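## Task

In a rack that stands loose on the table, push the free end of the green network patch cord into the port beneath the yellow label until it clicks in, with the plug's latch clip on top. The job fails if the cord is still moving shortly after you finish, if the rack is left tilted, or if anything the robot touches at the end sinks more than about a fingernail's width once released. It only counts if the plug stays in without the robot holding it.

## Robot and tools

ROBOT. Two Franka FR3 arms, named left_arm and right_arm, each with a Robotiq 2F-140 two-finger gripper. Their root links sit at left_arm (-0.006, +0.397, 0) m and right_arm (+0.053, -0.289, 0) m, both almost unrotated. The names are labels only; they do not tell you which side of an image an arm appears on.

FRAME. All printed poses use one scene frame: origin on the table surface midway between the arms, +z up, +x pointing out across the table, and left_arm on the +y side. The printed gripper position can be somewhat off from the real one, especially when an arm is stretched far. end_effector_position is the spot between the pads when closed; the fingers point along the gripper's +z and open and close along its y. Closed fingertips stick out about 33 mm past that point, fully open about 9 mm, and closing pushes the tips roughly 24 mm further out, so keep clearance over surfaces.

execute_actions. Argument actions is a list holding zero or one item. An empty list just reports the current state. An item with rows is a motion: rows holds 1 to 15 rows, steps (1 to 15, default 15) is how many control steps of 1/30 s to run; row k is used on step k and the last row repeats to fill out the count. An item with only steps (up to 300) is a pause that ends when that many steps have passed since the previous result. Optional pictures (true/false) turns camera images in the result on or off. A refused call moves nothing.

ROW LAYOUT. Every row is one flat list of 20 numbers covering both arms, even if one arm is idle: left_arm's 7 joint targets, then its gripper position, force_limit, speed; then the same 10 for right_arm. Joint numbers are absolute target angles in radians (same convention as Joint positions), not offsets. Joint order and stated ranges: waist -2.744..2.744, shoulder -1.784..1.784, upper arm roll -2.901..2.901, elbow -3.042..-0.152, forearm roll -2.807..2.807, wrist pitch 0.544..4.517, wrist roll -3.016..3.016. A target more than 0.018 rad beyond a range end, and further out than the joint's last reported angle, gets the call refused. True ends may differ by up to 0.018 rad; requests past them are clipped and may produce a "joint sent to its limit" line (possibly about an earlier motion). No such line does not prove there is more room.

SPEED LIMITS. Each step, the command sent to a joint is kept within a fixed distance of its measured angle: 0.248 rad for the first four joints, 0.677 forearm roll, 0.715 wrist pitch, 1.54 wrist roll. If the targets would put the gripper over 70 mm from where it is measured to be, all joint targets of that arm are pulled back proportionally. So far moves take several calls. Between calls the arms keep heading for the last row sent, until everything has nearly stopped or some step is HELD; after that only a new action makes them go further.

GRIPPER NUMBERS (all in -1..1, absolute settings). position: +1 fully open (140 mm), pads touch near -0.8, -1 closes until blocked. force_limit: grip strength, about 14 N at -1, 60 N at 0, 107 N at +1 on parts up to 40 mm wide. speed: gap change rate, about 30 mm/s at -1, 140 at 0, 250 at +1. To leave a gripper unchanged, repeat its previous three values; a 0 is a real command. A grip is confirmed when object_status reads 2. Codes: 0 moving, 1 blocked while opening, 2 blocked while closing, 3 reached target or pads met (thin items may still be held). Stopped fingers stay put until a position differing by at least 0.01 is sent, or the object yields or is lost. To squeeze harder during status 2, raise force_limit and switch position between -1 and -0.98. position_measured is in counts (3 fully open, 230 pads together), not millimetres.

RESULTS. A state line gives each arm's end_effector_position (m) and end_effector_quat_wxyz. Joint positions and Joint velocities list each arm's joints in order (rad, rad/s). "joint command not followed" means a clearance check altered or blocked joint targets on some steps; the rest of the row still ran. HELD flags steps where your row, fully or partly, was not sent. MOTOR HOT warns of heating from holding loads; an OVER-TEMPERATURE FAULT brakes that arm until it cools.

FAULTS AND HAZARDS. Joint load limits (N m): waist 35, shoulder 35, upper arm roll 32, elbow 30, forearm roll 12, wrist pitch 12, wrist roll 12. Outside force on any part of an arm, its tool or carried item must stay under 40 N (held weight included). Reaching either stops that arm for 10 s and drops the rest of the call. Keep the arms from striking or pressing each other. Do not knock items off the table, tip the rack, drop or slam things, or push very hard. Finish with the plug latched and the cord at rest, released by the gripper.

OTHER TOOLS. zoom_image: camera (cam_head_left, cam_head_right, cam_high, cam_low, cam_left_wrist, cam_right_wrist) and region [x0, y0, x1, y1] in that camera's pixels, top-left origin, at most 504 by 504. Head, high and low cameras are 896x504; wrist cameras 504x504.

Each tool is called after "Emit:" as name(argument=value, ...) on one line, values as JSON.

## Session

Emit:
execute_actions(actions=[])

Scene clock: 0.00 s of 6600.00 s.
left_arm: end_effector_position=(+0.3586, +0.8945, +0.3926) position_measured=3 object_status=3 end_effector_quat_wxyz=(-0.224, +0.918, +0.244, +0.217) | right_arm: end_effector_position=(+0.2413, -0.1516, +0.3046) position_measured=3 object_status=3 end_effector_quat_wxyz=(+0.607, +0.426, -0.607, +0.286)
Joint positions: left_arm=[ 0.969 -0.345 -0.056 -2.28   0.126  2.559 -1.26 ] | right_arm=[ 0.9    0.327 -0.003 -1.941 -0.214  0.809  1.235]
Joint velocities: left_arm=[ 0.    -0.    -0.002  0.001  0.001  0.    -0.   ] | right_arm=[ 0.     0.     0.001 -0.001 -0.     0.     0.001]

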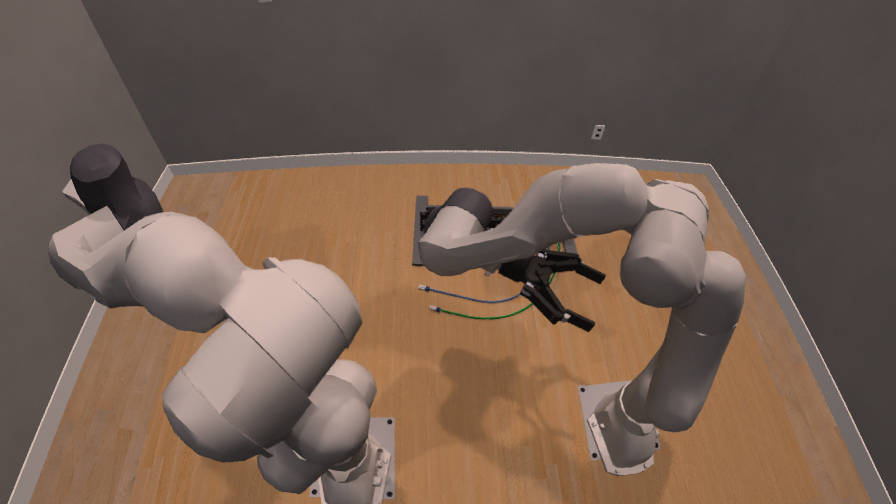

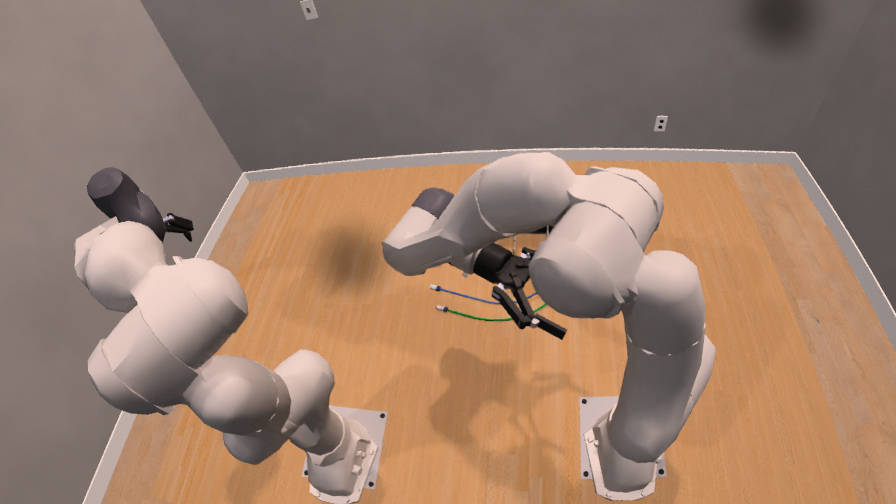

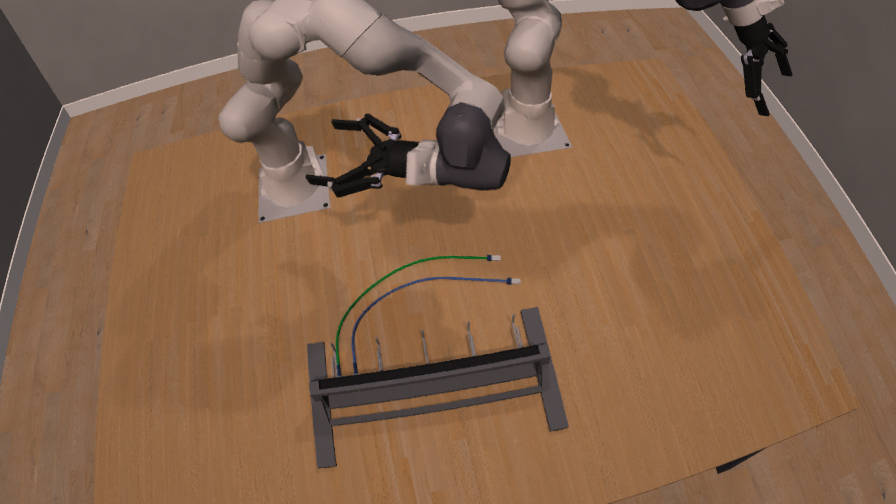

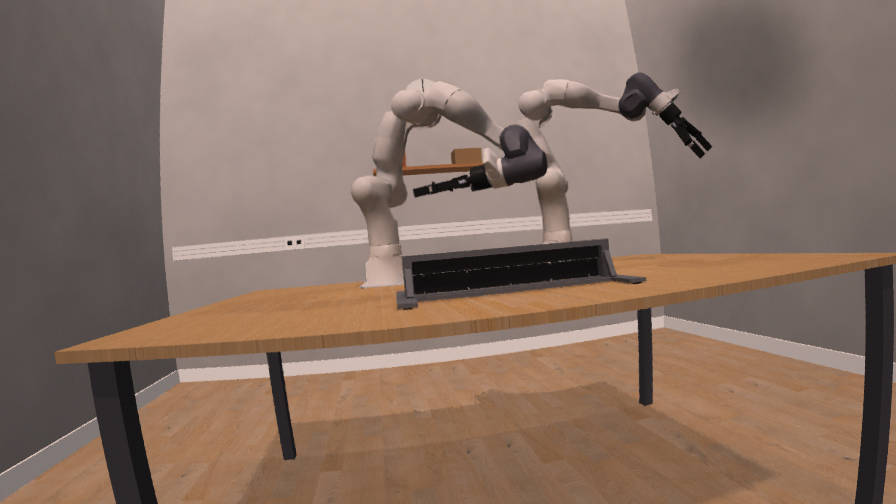

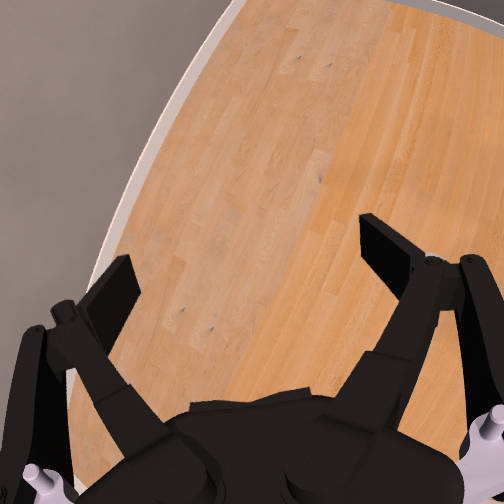

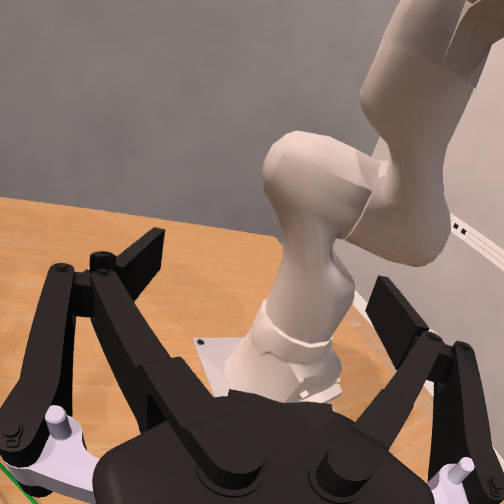

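Emit:
execute_actions(actions=[{"rows":[[0.95,-0.32,-0.05,-2.28,0.17,2.65,-1.28,0.5,-0.5,0,0.897,0.31,0,-1.945,-0.2,0.87,1.235,0.5,0.6,0],[0.93,-0.29,-0.04,-2.285,0.22,2.75,-1.30,0,-0.5,0,0.894,0.29,0,-1.95,-0.18,0.95,1.235,0,0.6,0],[0.90,-0.25,-0.03,-2.29,0.28,2.85,-1.32,-1,-0.5,0,0.89,0.27,0,-1.955,-0.16,1.05,1.235,-0.3,0.6,0],[0.87,-0.21,-0.02,-2.295,0.34,2.95,-1.34,-1,-0.5,0,0.886,0.25,0,-1.96,-0.14,1.15,1.2,-0.3,0.6,0],[0.84,-0.17,-0.01,-2.30,0.40,3.05,-1.36,-1,-0.5,0,0.882,0.23,0,-1.965,-0.12,1.25,1.1,-0.3,0.6,0],[0.81,-0.13,0,-2.305,0.46,3.15,-1.38,-1,-0.5,0,0.878,0.21,0,-1.97,-0.10,1.35,1.0,-0.3,0.6,0],[0.78,-0.09,0,-2.31,0.52,3.25,-1.40,-1,-0.5,0,0.874,0.195,0,-1.975,-0.08,1.45,0.85,-0.3,0.6,0],[0.75,-0.05,0,-2.315,0.58,3.35,-1.42,-1,-0.5,0,0.87,0.1815,0,-1.98,-0.06,1.55,0.7,-0.3,0.6,0],[0.72,-0.01,0,-2.32,0.64,3.45,-1.44,-1,-0.5,0,0.866,0.1815,0,-1.985,-0.04,1.65,0.55,-0.3,0.6,0],[0.69,0.03,0,-2.325,0.70,3.55,-1.46,-1,-0.5,0,0.862,0.1815,0,-1.99,-0.02,1.75,0.4,-0.3,0.6,0],[0.5,0.3,0,-2.3416,1.16,4.35,-1.571,-1,-0.5,0,0.8538,0.1815,0,-1.9939,0,2.1754,-2.027,-0.3,0.6,0]],"steps":15}], pictures=false)

Emit:
execute_actions(actions=[{"steps":60}], pictures=true)

Scene clock: 25.63 s of 6600.00 s.
left_arm: end_effector_position=(+0.5425, +0.8384, +0.3135) position_measured=108 object_status=0 end_effector_quat_wxyz=(-0.290, +0.913, -0.024, +0.287) | right_arm: end_effector_position=(+0.2927, -0.0485, +0.1918) position_measured=108 object_status=0 end_effector_quat_wxyz=(+0.389, +0.655, -0.643, +0.075)
Joint positions: left_arm=[ 0.736 -0.049 -0.007 -2.311  0.559  3.096 -1.334] | right_arm=[ 0.872  0.207 -0.002 -1.972 -0.086  1.367  0.869]
Joint velocities: left_arm=[-0.458  0.474 -0.012 -0.051  0.825  0.724 -0.124] | right_arm=[-0.042 -0.056 -0.001 -0.031  0.174  1.11  -1.419]
Steps of this call (steps 1 to 90: nothing new was sent; then 22.13 s passed at rest; steps 91 to 105: all 15 steps of this action). Readings (joint positions | what the end effector reports):
91: left_arm=[0.965 -0.342 -0.053 -2.280 0.134 2.573 -1.262] | right_arm=[0.900 0.325 -0.002 -1.942 -0.212 0.818 1.235] | left_arm position_measured=3 object_status=0 | right_arm position_measured=3 object_status=0
92: left_arm=[0.956 -0.333 -0.048 -2.279 0.152 2.603 -1.265] | right_arm=[0.899 0.319 -0.002 -1.945 -0.205 0.839 1.235] | left_arm position_measured=9 object_status=0 | right_arm position_measured=9 object_status=0
94: left_arm=[0.923 -0.291 -0.032 -2.280 0.214 2.697 -1.276] | right_arm=[0.894 0.294 -0.002 -1.953 -0.184 0.918 1.232] | left_arm position_measured=24 object_status=0 | right_arm position_measured=24 object_status=0
98: left_arm=[0.850 -0.183 -0.013 -2.294 0.341 2.882 -1.299] | right_arm=[0.885 0.241 -0.002 -1.961 -0.143 1.089 1.168] | left_arm position_measured=55 object_status=0 | right_arm position_measured=55 object_status=0
105: the state above

Scene clock: 27.63 s of 6600.00 s.
left_arm: end_effector_position=(+0.6300, +0.4034, +0.3507) position_measured=231 object_status=3 end_effector_quat_wxyz=(+0.022, +0.658, -0.363, +0.659) | right_arm: end_effector_position=(+0.4409, +0.1548, +0.1603) position_measured=167 object_status=3 end_effector_quat_wxyz=(+0.001, +0.798, +0.602, -0.000)
Joint positions: left_arm=[ 0.501  0.298 -0.001 -2.34   1.156  4.347 -1.561] | right_arm=[ 0.855  0.183 -0.002 -1.991 -0.002  2.173 -2.009]
Joint velocities: left_arm=[ 0.001 -0.     0.001  0.002 -0.     0.004 -0.01 ] | right_arm=[-0.001  0.    -0.001  0.    -0.001 -0.    -0.046]
Steps of this call (steps 1 to 60: the robot went on to your last target). Readings (joint positions | what the end effector reports):
1: left_arm=[0.721 -0.033 -0.007 -2.313 0.587 3.121 -1.338] | right_arm=[0.870 0.205 -0.002 -1.973 -0.080 1.406 0.820] | left_arm position_measured=115 object_status=0 | right_arm position_measured=115 object_status=0
2: left_arm=[0.706 -0.017 -0.007 -2.314 0.615 3.148 -1.342] | right_arm=[0.869 0.203 -0.002 -1.974 -0.075 1.444 0.772] | left_arm position_measured=123 object_status=0 | right_arm position_measured=123 object_status=0
4: left_arm=[0.679 0.016 -0.006 -2.316 0.668 3.202 -1.351] | right_arm=[0.867 0.200 -0.002 -1.976 -0.065 1.521 0.674] | left_arm position_measured=138 object_status=0 | right_arm position_measured=138 object_status=0
8: left_arm=[0.632 0.085 -0.006 -2.320 0.764 3.317 -1.368] | right_arm=[0.864 0.196 -0.002 -1.981 -0.047 1.674 0.444] | left_arm position_measured=169 object_status=0 | right_arm position_measured=166 object_status=0
60: the state above

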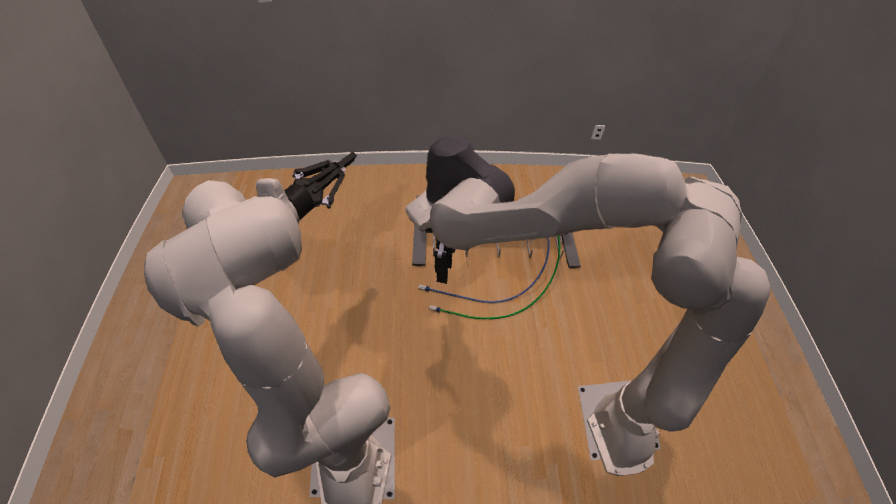

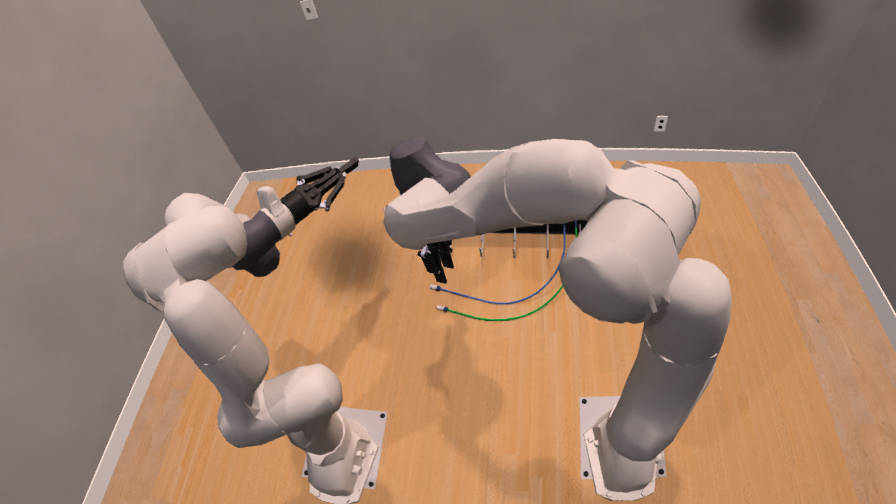

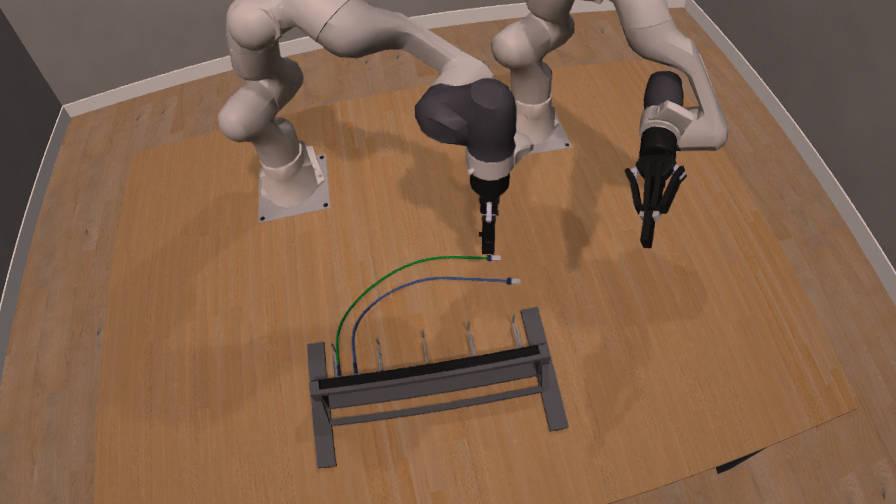

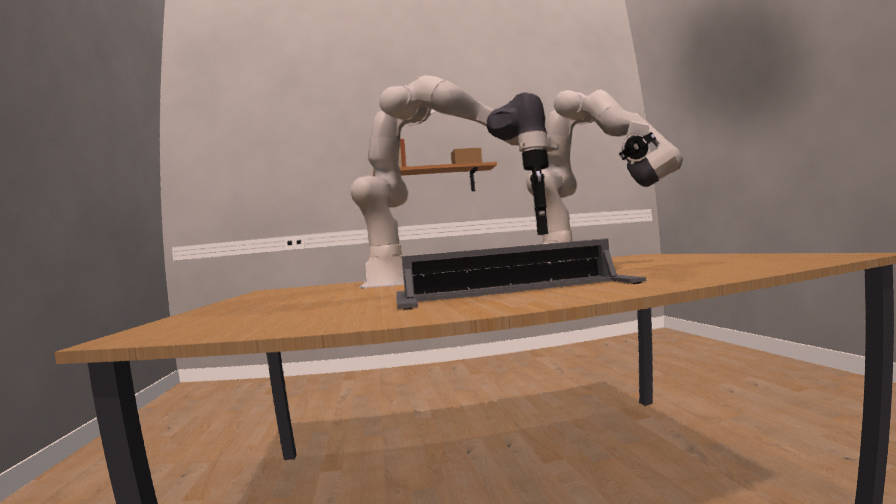

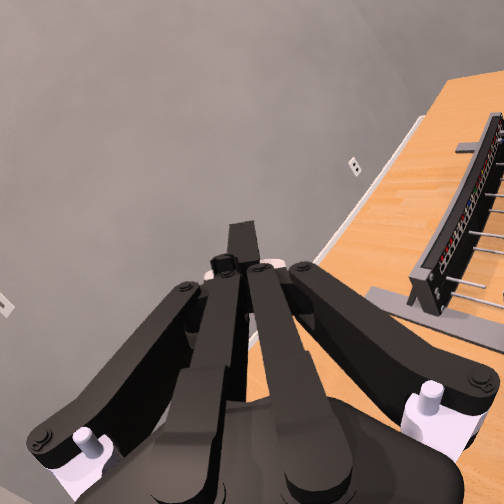

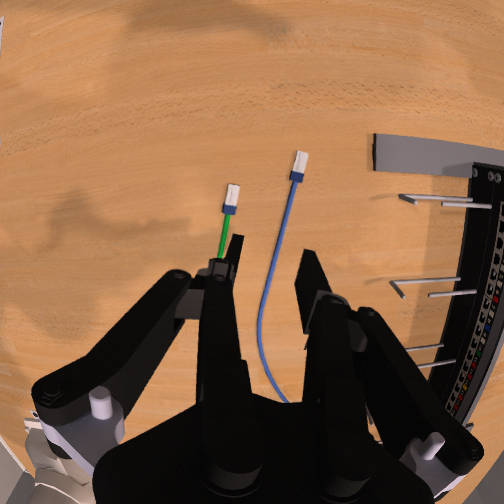

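Emit:
zoom_image(camera="cam_right_wrist", region=[200, 170, 260, 230])

Emit:
zoom_image(camera="cam_right_wrist", region=[400, 180, 504, 430])

Region (200, 170, 260, 230) of cam_right_wrist's 504x504 image, scaled by 8.400, with more detail than that image has.

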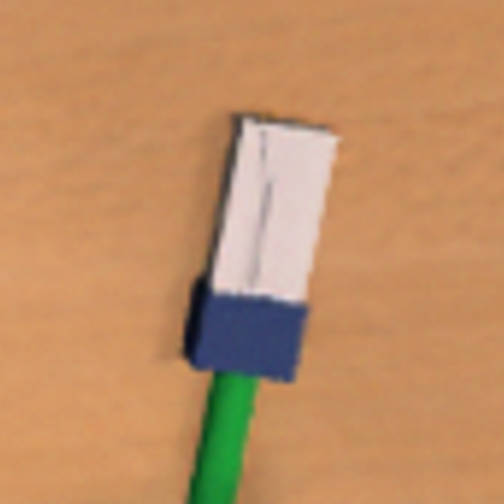

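Region (400, 180, 504, 430) of cam_right_wrist's 504x504 image, scaled by 2.016, with more detail than that image has; it fills the left 210 columns of this view, and the rest is white.

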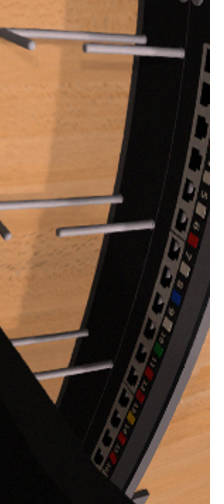

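Emit:
execute_actions(actions=[])

Scene clock: 57.63 s of 6600.00 s.
left_arm: end_effector_position=(+0.6298, +0.4034, +0.3508) position_measured=231 object_status=3 end_effector_quat_wxyz=(+0.023, +0.659, -0.362, +0.659) | right_arm: end_effector_position=(+0.4409, +0.1548, +0.1603) position_measured=167 object_status=3 end_effector_quat_wxyz=(+0.001, +0.794, +0.607, -0.000)
Joint positions: left_arm=[ 0.501  0.298 -0.001 -2.34   1.156  4.348 -1.564] | right_arm=[ 0.855  0.183 -0.002 -1.991 -0.002  2.173 -2.023]
Joint velocities: left_arm=[ 0.     0.001 -0.     0.    -0.001  0.001 -0.   ] | right_arm=[ 0.001  0.     0.     0.    -0.     0.001  0.001]
Steps of this call (steps 1 to 30: the robot went on to your last target; steps 31 to 90: nothing new was sent; then 27.00 s passed at rest). Readings (joint positions | what the end effector reports):
1: left_arm=[0.501 0.298 -0.001 -2.340 1.156 4.347 -1.561] | right_arm=[0.855 0.183 -0.002 -1.991 -0.002 2.173 -2.010] | left_arm position_measured=231 object_status=3 | right_arm position_measured=167 object_status=3
2: left_arm=[0.501 0.298 -0.001 -2.340 1.156 4.348 -1.561] | right_arm=[0.855 0.183 -0.002 -1.991 -0.002 2.173 -2.012] | left_arm position_measured=231 object_status=3 | right_arm position_measured=167 object_status=3
4: left_arm=[0.501 0.298 -0.001 -2.340 1.156 4.348 -1.562] | right_arm=[0.855 0.183 -0.002 -1.991 -0.002 2.173 -2.014] | left_arm position_measured=231 object_status=3 | right_arm position_measured=167 object_status=3
8: left_arm=[0.501 0.298 -0.001 -2.340 1.156 4.348 -1.563] | right_arm=[0.855 0.183 -0.002 -1.991 -0.002 2.173 -2.017] | left_arm position_measured=231 object_status=3 | right_arm position_measured=167 object_status=3
90: the state above
All arms were judged still, so your last target was given up. Only a new action makes them travel on or press farther. Fingers that are still opening or closing keep moving.

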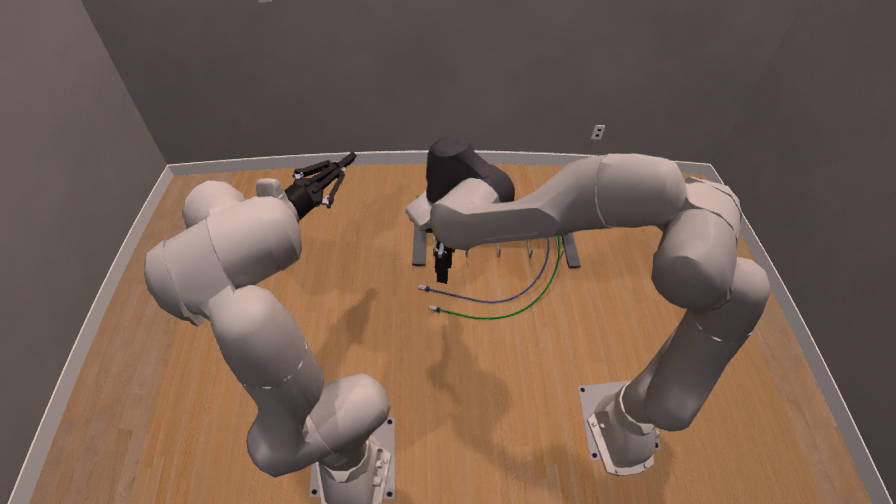

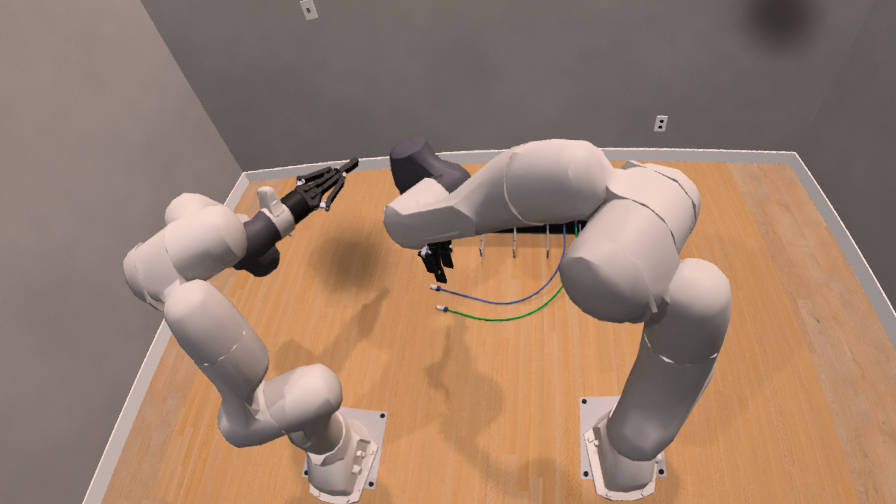

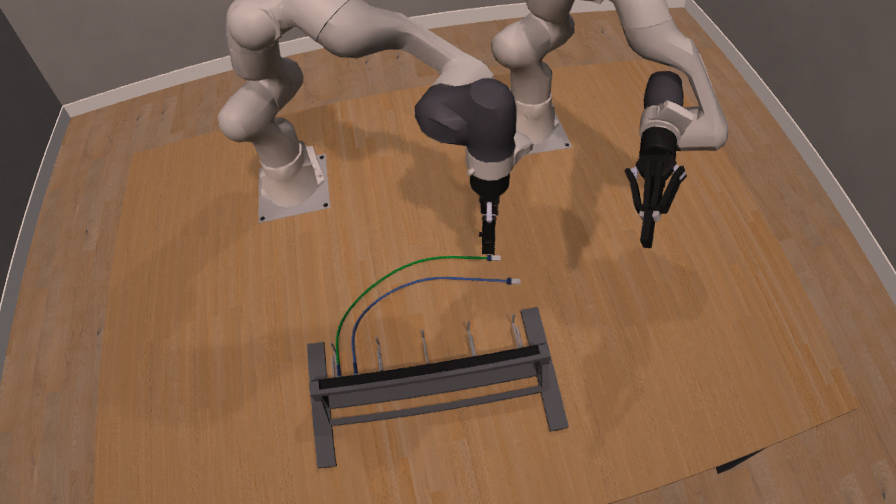

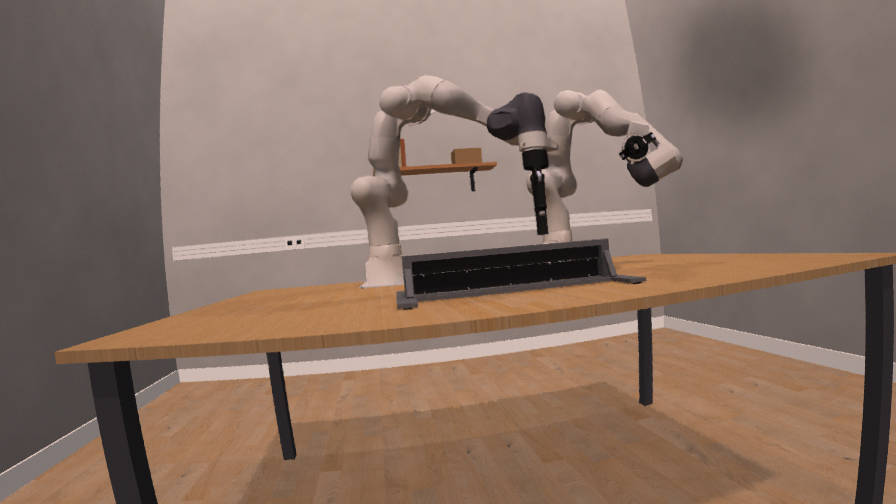

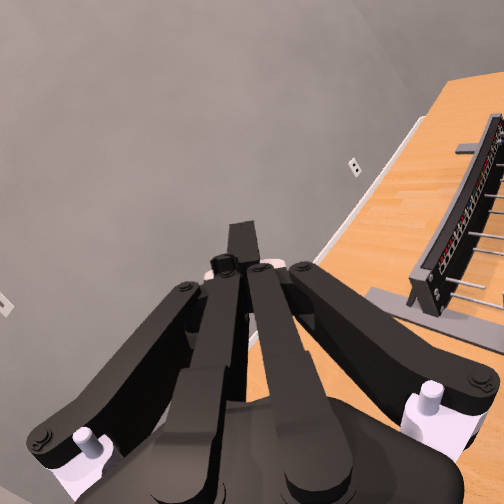

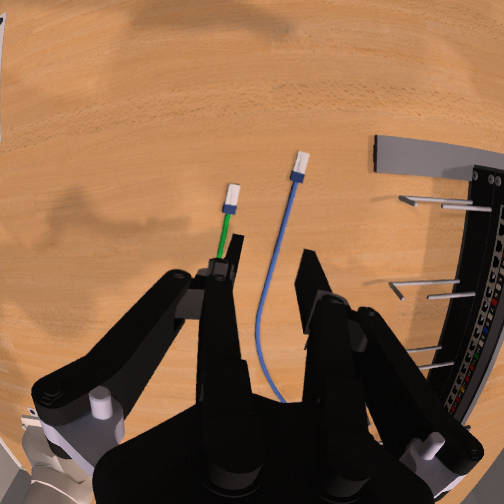

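Emit:
execute_actions(actions=[{"rows":[[0.5,0.3,0,-2.3416,1.16,4.35,-1.571,-1,-0.5,0,0.862,0.19,0,-2.008,0,2.20,-2.01,-0.3,0.6,0],[0.5,0.3,0,-2.3416,1.16,4.35,-1.571,-1,-0.5,0,0.872,0.20,0,-2.024,0,2.23,-2.0,-0.3,0.6,0],[0.5,0.3,0,-2.3416,1.16,4.35,-1.571,-1,-0.5,0,0.882,0.212,0,-2.04,0,2.26,-1.99,-0.3,0.6,0],[0.5,0.3,0,-2.3416,1.16,4.35,-1.571,-1,-0.5,0,0.892,0.225,0,-2.057,0,2.29,-1.98,-0.3,0.6,0],[0.5,0.3,0,-2.3416,1.16,4.35,-1.571,-1,-0.5,0,0.902,0.238,0,-2.074,0,2.32,-1.97,-0.3,0.6,0],[0.5,0.3,0,-2.3416,1.16,4.35,-1.571,-1,-0.5,0,0.912,0.25,0,-2.09,0,2.35,-1.96,-0.3,0.6,0],[0.5,0.3,0,-2.3416,1.16,4.35,-1.571,-1,-0.5,0,0.92,0.262,0,-2.103,0,2.372,-1.95,-0.3,0.6,0],[0.5,0.3,0,-2.3416,1.16,4.35,-1.571,-1,-0.5,0,0.9244,0.2711,0,-2.1116,0,2.3827,-1.9424,-0.3,0.6,0]],"steps":15}], pictures=false)

Emit:
execute_actions(actions=[{"steps":20}])

Scene clock: 68.17 s of 6600.00 s.
left_arm: end_effector_position=(+0.6298, +0.4034, +0.3508) position_measured=231 object_status=3 end_effector_quat_wxyz=(+0.023, +0.659, -0.362, +0.659) | right_arm: end_effector_position=(+0.3936, +0.1636, +0.0698) position_measured=167 object_status=3 end_effector_quat_wxyz=(+0.004, +0.788, +0.615, -0.015)
Joint positions: left_arm=[ 0.501  0.298 -0.001 -2.34   1.156  4.348 -1.564] | right_arm=[ 0.924  0.276  0.002 -2.112 -0.002  2.356 -1.969]
Joint velocities: left_arm=[-0.001  0.     0.    -0.002 -0.    -0.     0.001] | right_arm=[-0.001 -0.03   0.    -0.    -0.001  0.146  0.075]
Steps of this call (steps 1 to 90: nothing new was sent; then 7.03 s passed at rest; steps 91 to 105: all 15 steps of this action). Readings (joint positions | what the end effector reports):
91: left_arm=[0.501 0.298 -0.001 -2.340 1.156 4.348 -1.564] | right_arm=[0.856 0.183 -0.002 -1.994 -0.002 2.178 -2.022] | left_arm position_measured=231 object_status=3 | right_arm position_measured=167 object_status=3
92: left_arm=[0.501 0.298 -0.001 -2.340 1.156 4.348 -1.564] | right_arm=[0.858 0.183 -0.002 -2.000 -0.002 2.187 -2.020] | left_arm position_measured=231 object_status=3 | right_arm position_measured=167 object_status=3
94: left_arm=[0.501 0.298 -0.001 -2.340 1.156 4.348 -1.564] | right_arm=[0.870 0.193 -0.003 -2.020 -0.002 2.216 -2.014] | left_arm position_measured=231 object_status=3 | right_arm position_measured=167 object_status=3
98: left_arm=[0.501 0.298 -0.001 -2.340 1.156 4.348 -1.564] | right_arm=[0.907 0.242 -0.002 -2.079 -0.002 2.294 -1.995] | left_arm position_measured=231 object_status=3 | right_arm position_measured=167 object_status=3
105: the state above

Scene clock: 68.83 s of 6600.00 s.
left_arm: end_effector_position=(+0.6298, +0.4034, +0.3508) position_measured=231 object_status=3 end_effector_quat_wxyz=(+0.023, +0.659, -0.362, +0.659) | right_arm: end_effector_position=(+0.3987, +0.1703, +0.0736) position_measured=167 object_status=3 end_effector_quat_wxyz=(+0.001, +0.795, +0.607, -0.002)
Joint positions: left_arm=[ 0.501  0.298 -0.001 -2.34   1.156  4.348 -1.564] | right_arm=[ 0.924  0.273  0.002 -2.112 -0.002  2.38  -1.949]
Joint velocities: left_arm=[-0.001  0.001  0.     0.     0.001  0.     0.002] | right_arm=[ 0.     0.     0.001  0.002 -0.001  0.002  0.01 ]
Steps of this call (steps 1 to 20: the robot went on to your last target). Readings (joint positions | what the end effector reports):
1: left_arm=[0.501 0.298 -0.001 -2.340 1.156 4.348 -1.564] | right_arm=[0.924 0.275 0.002 -2.112 -0.002 2.361 -1.967] | left_arm position_measured=231 object_status=3 | right_arm position_measured=167 object_status=3
2: left_arm=[0.501 0.298 -0.001 -2.340 1.156 4.348 -1.564] | right_arm=[0.924 0.274 0.002 -2.112 -0.002 2.364 -1.965] | left_arm position_measured=231 object_status=3 | right_arm position_measured=167 object_status=3
4: left_arm=[0.501 0.298 -0.001 -2.340 1.156 4.348 -1.564] | right_arm=[0.924 0.273 0.002 -2.112 -0.002 2.370 -1.961] | left_arm position_measured=231 object_status=3 | right_arm position_measured=167 object_status=3
8: left_arm=[0.501 0.298 -0.001 -2.340 1.156 4.348 -1.564] | right_arm=[0.924 0.273 0.002 -2.112 -0.002 2.376 -1.956] | left_arm position_measured=231 object_status=3 | right_arm position_measured=167 object_status=3
20: the state above

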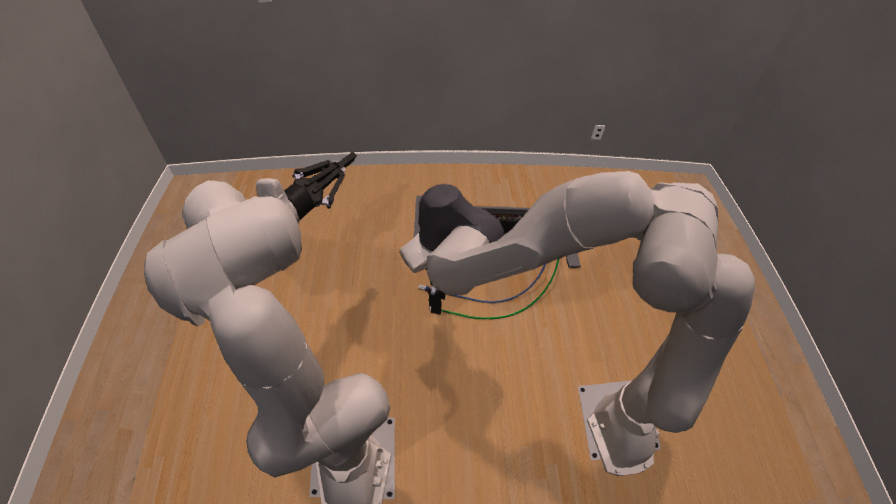

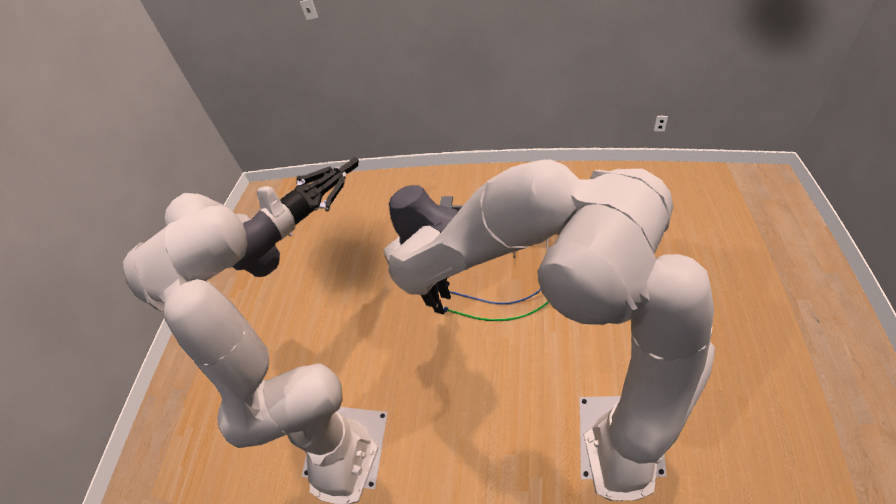

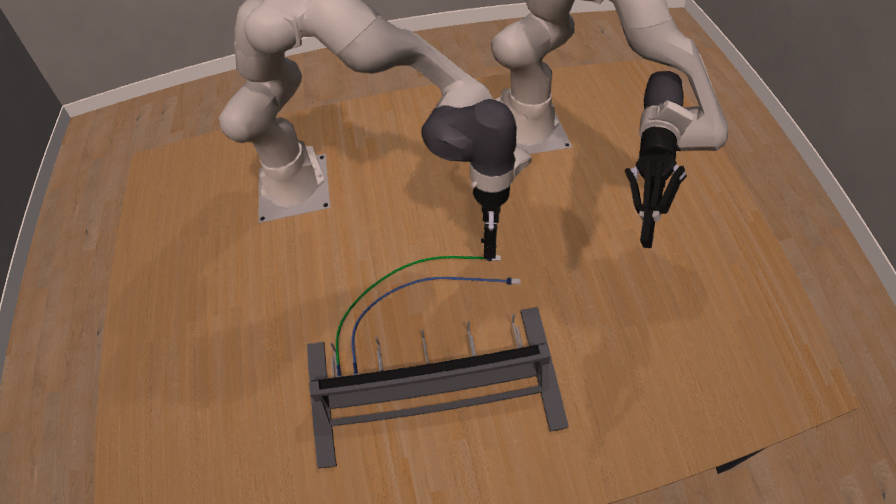

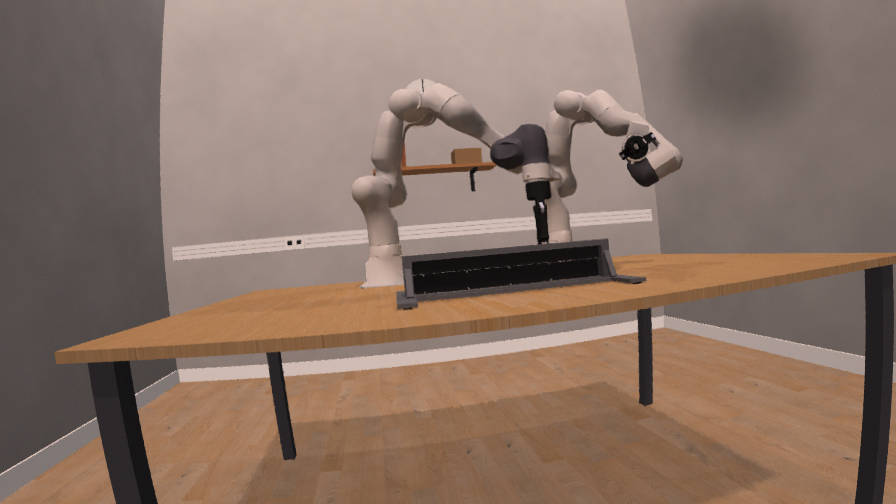

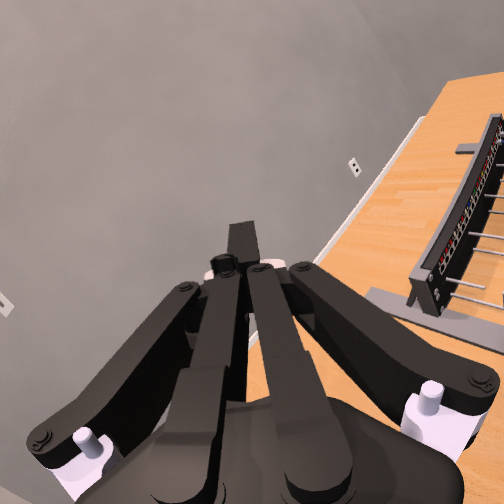

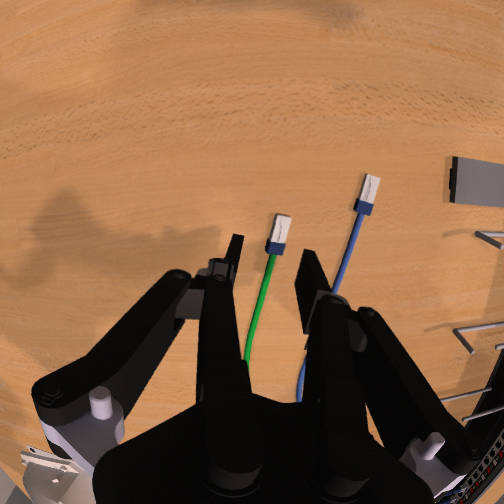

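Emit:
zoom_image(camera="cam_right_wrist", region=[220, 170, 400, 300])

Region (220, 170, 400, 300) of cam_right_wrist's 504x504 image, scaled by 2.800, with more detail than that image has.

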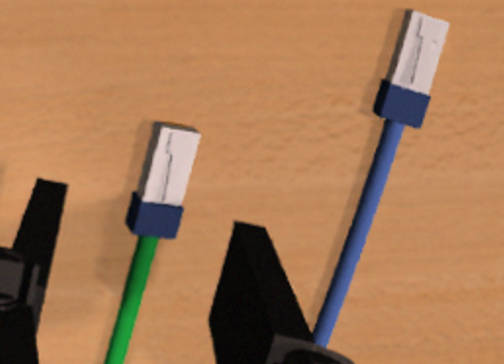

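Emit:
execute_actions(actions=[{"rows":[[0.5,0.3,0,-2.3416,1.16,4.35,-1.571,-1,-0.5,0,0.9244,0.278,0,-2.113,0,2.395,-1.9424,-0.5,0.6,0],[0.5,0.3,0,-2.3416,1.16,4.35,-1.571,-1,-0.5,0,0.9244,0.285,0,-2.1145,0,2.405,-1.9424,-0.5,0.6,0],[0.5,0.3,0,-2.3416,1.16,4.35,-1.571,-1,-0.5,0,0.9244,0.292,0,-2.116,0,2.415,-1.9424,-0.5,0.6,0],[0.5,0.3,0,-2.3416,1.16,4.35,-1.571,-1,-0.5,0,0.9244,0.299,0,-2.1175,0,2.425,-1.9424,-0.5,0.6,0],[0.5,0.3,0,-2.3416,1.16,4.35,-1.571,-1,-0.5,0,0.9244,0.306,0,-2.119,0,2.435,-1.9424,-0.5,0.6,0],[0.5,0.3,0,-2.3416,1.16,4.35,-1.571,-1,-0.5,0,0.9244,0.312,0,-2.12,0,2.443,-1.9424,-0.5,0.6,0],[0.5,0.3,0,-2.3416,1.16,4.35,-1.571,-1,-0.5,0,0.9244,0.317,0,-2.121,0,2.448,-1.9424,-0.5,0.6,0],[0.5,0.3,0,-2.3416,1.16,4.35,-1.571,-1,-0.5,0,0.9244,0.321,0,-2.122,0,2.45,-1.9424,-0.5,0.6,0],[0.5,0.3,0,-2.3416,1.16,4.35,-1.571,-1,-0.5,0,0.9244,0.3245,0,-2.1235,0,2.45,-1.9424,-0.5,0.6,0]],"steps":15}], pictures=false)

Emit:
execute_actions(actions=[{"steps":12}], pictures=true)

Emit:
zoom_image(camera="cam_right_wrist", region=[210, 180, 350, 310])

Scene clock: 80.50 s of 6600.00 s.
left_arm: end_effector_position=(+0.6298, +0.4034, +0.3508) position_measured=231 object_status=3 end_effector_quat_wxyz=(+0.023, +0.659, -0.362, +0.659) | right_arm: end_effector_position=(+0.3984, +0.1700, +0.0451) position_measured=192 object_status=3 end_effector_quat_wxyz=(+0.001, +0.795, +0.606, -0.003)
Joint positions: left_arm=[ 0.501  0.298 -0.001 -2.34   1.156  4.348 -1.564] | right_arm=[ 0.924  0.324  0.002 -2.122 -0.002  2.441 -1.947]
Joint velocities: left_arm=[ 0.001 -0.001  0.001 -0.     0.001  0.001 -0.   ] | right_arm=[-0.001 -0.     0.001 -0.     0.     0.044  0.   ]
Steps of this call (steps 1 to 15: the robot went on to your last target; steps 16 to 90: nothing new was sent; then 8.17 s passed at rest; steps 91 to 105: all 15 steps of this action). Readings (joint positions | what the end effector reports):
91: left_arm=[0.501 0.298 -0.001 -2.340 1.156 4.348 -1.564] | right_arm=[0.924 0.273 0.002 -2.112 -0.002 2.382 -1.947] | left_arm position_measured=231 object_status=3 | right_arm position_measured=167 object_status=0
92: left_arm=[0.501 0.298 -0.001 -2.340 1.156 4.348 -1.564] | right_arm=[0.924 0.275 0.002 -2.112 -0.002 2.386 -1.947] | left_arm position_measured=231 object_status=3 | right_arm position_measured=173 object_status=0
94: left_arm=[0.501 0.298 -0.001 -2.340 1.156 4.348 -1.564] | right_arm=[0.924 0.282 0.002 -2.112 -0.002 2.397 -1.947] | left_arm position_measured=231 object_status=3 | right_arm position_measured=188 object_status=0
98: left_arm=[0.501 0.298 -0.001 -2.340 1.156 4.348 -1.564] | right_arm=[0.924 0.307 0.002 -2.116 -0.002 2.422 -1.947] | left_arm position_measured=231 object_status=3 | right_arm position_measured=192 object_status=0
105: the state above

Scene clock: 80.90 s of 6600.00 s.
left_arm: end_effector_position=(+0.6298, +0.4034, +0.3508) position_measured=231 object_status=3 end_effector_quat_wxyz=(+0.023, +0.659, -0.362, +0.659) | right_arm: end_effector_position=(+0.3996, +0.1716, +0.0456) position_measured=192 object_status=3 end_effector_quat_wxyz=(+0.000, +0.795, +0.606, +0.000)
Joint positions: left_arm=[ 0.501  0.298 -0.001 -2.34   1.156  4.348 -1.564] | right_arm=[ 0.924  0.324  0.002 -2.122 -0.002  2.447 -1.947]
Joint velocities: left_arm=[-0.     0.     0.001 -0.002 -0.001  0.001 -0.001] | right_arm=[ 0.     0.001  0.001 -0.001 -0.001  0.005 -0.   ]
Steps of this call (steps 1 to 12: the robot went on to your last target). Readings (joint positions | what the end effector reports):
1: left_arm=[0.501 0.298 -0.001 -2.340 1.156 4.348 -1.564] | right_arm=[0.924 0.324 0.002 -2.122 -0.002 2.442 -1.947] | left_arm position_measured=231 object_status=3 | right_arm position_measured=192 object_status=3
2: left_arm=[0.501 0.298 -0.001 -2.340 1.156 4.348 -1.564] | right_arm=[0.924 0.324 0.002 -2.122 -0.002 2.443 -1.947] | left_arm position_measured=231 object_status=3 | right_arm position_measured=192 object_status=3
4: left_arm=[0.501 0.298 -0.001 -2.340 1.156 4.348 -1.564] | right_arm=[0.924 0.324 0.002 -2.122 -0.002 2.445 -1.947] | left_arm position_measured=231 object_status=3 | right_arm position_measured=192 object_status=3
8: left_arm=[0.501 0.298 -0.001 -2.340 1.156 4.348 -1.564] | right_arm=[0.924 0.324 0.002 -2.122 -0.002 2.446 -1.947] | left_arm position_measured=231 object_status=3 | right_arm position_measured=192 object_status=3
12: the state above

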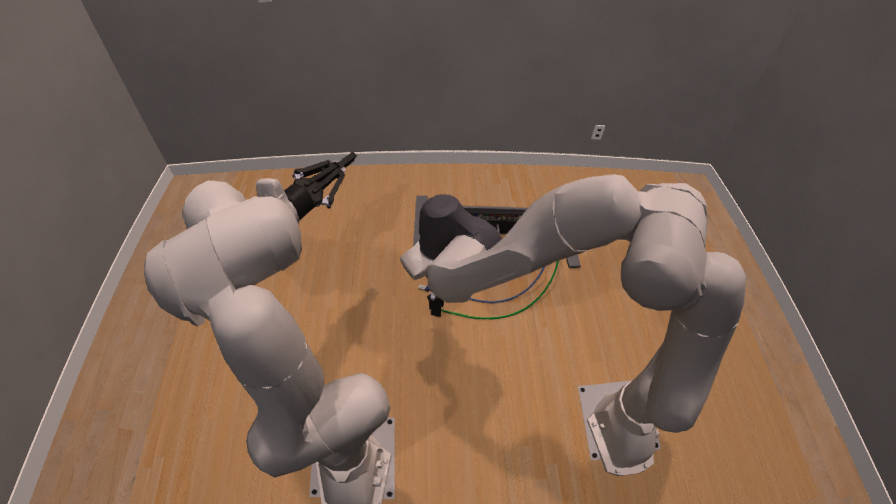

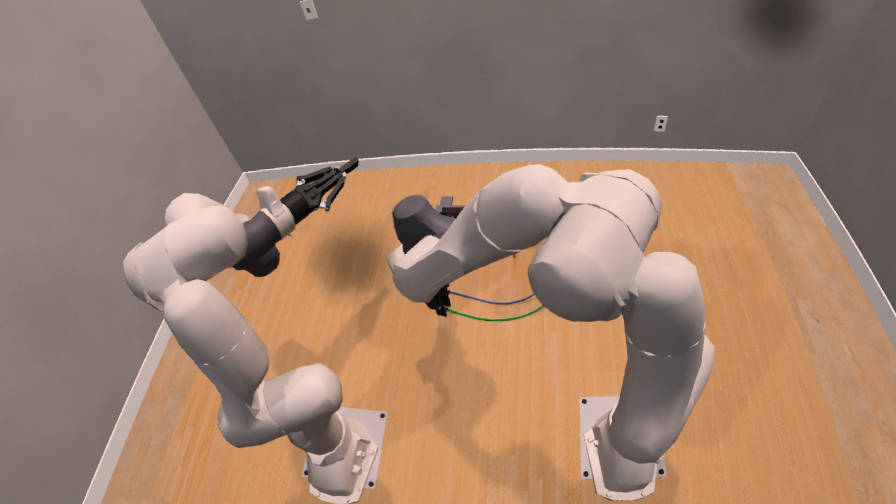

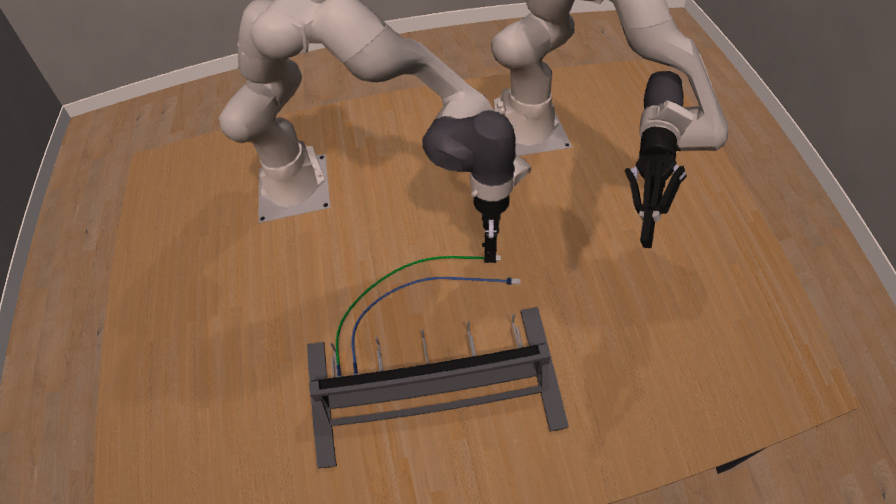

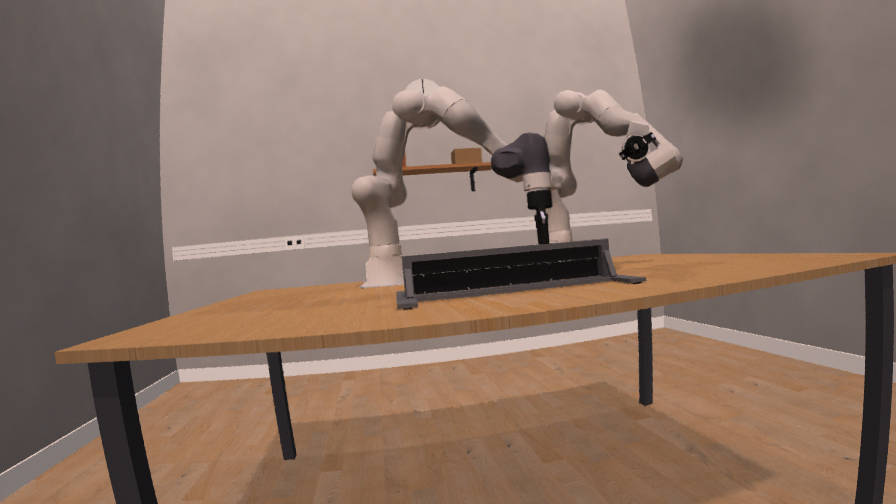

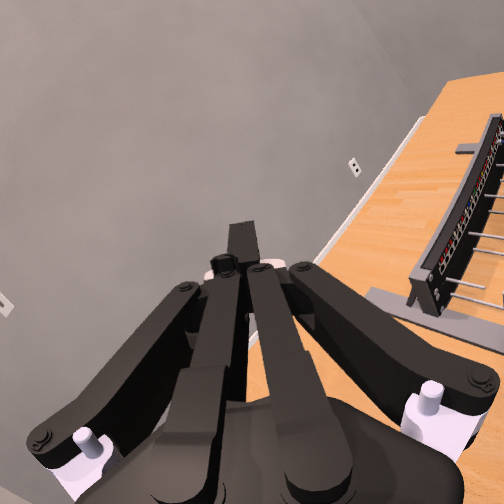

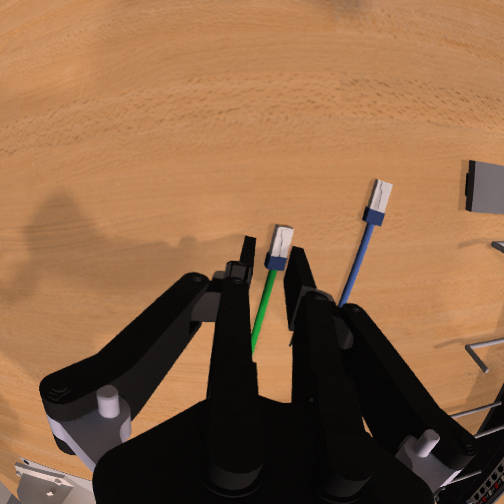

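Region (210, 180, 350, 310) of cam_right_wrist's 504x504 image, scaled by 3.600, with more detail than that image has; it fills the top 468 rows of this view, and the rest is white.

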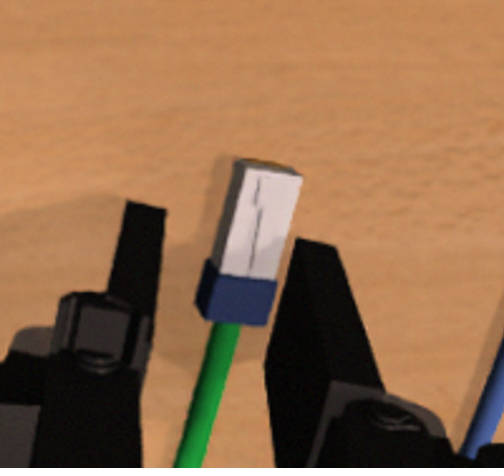

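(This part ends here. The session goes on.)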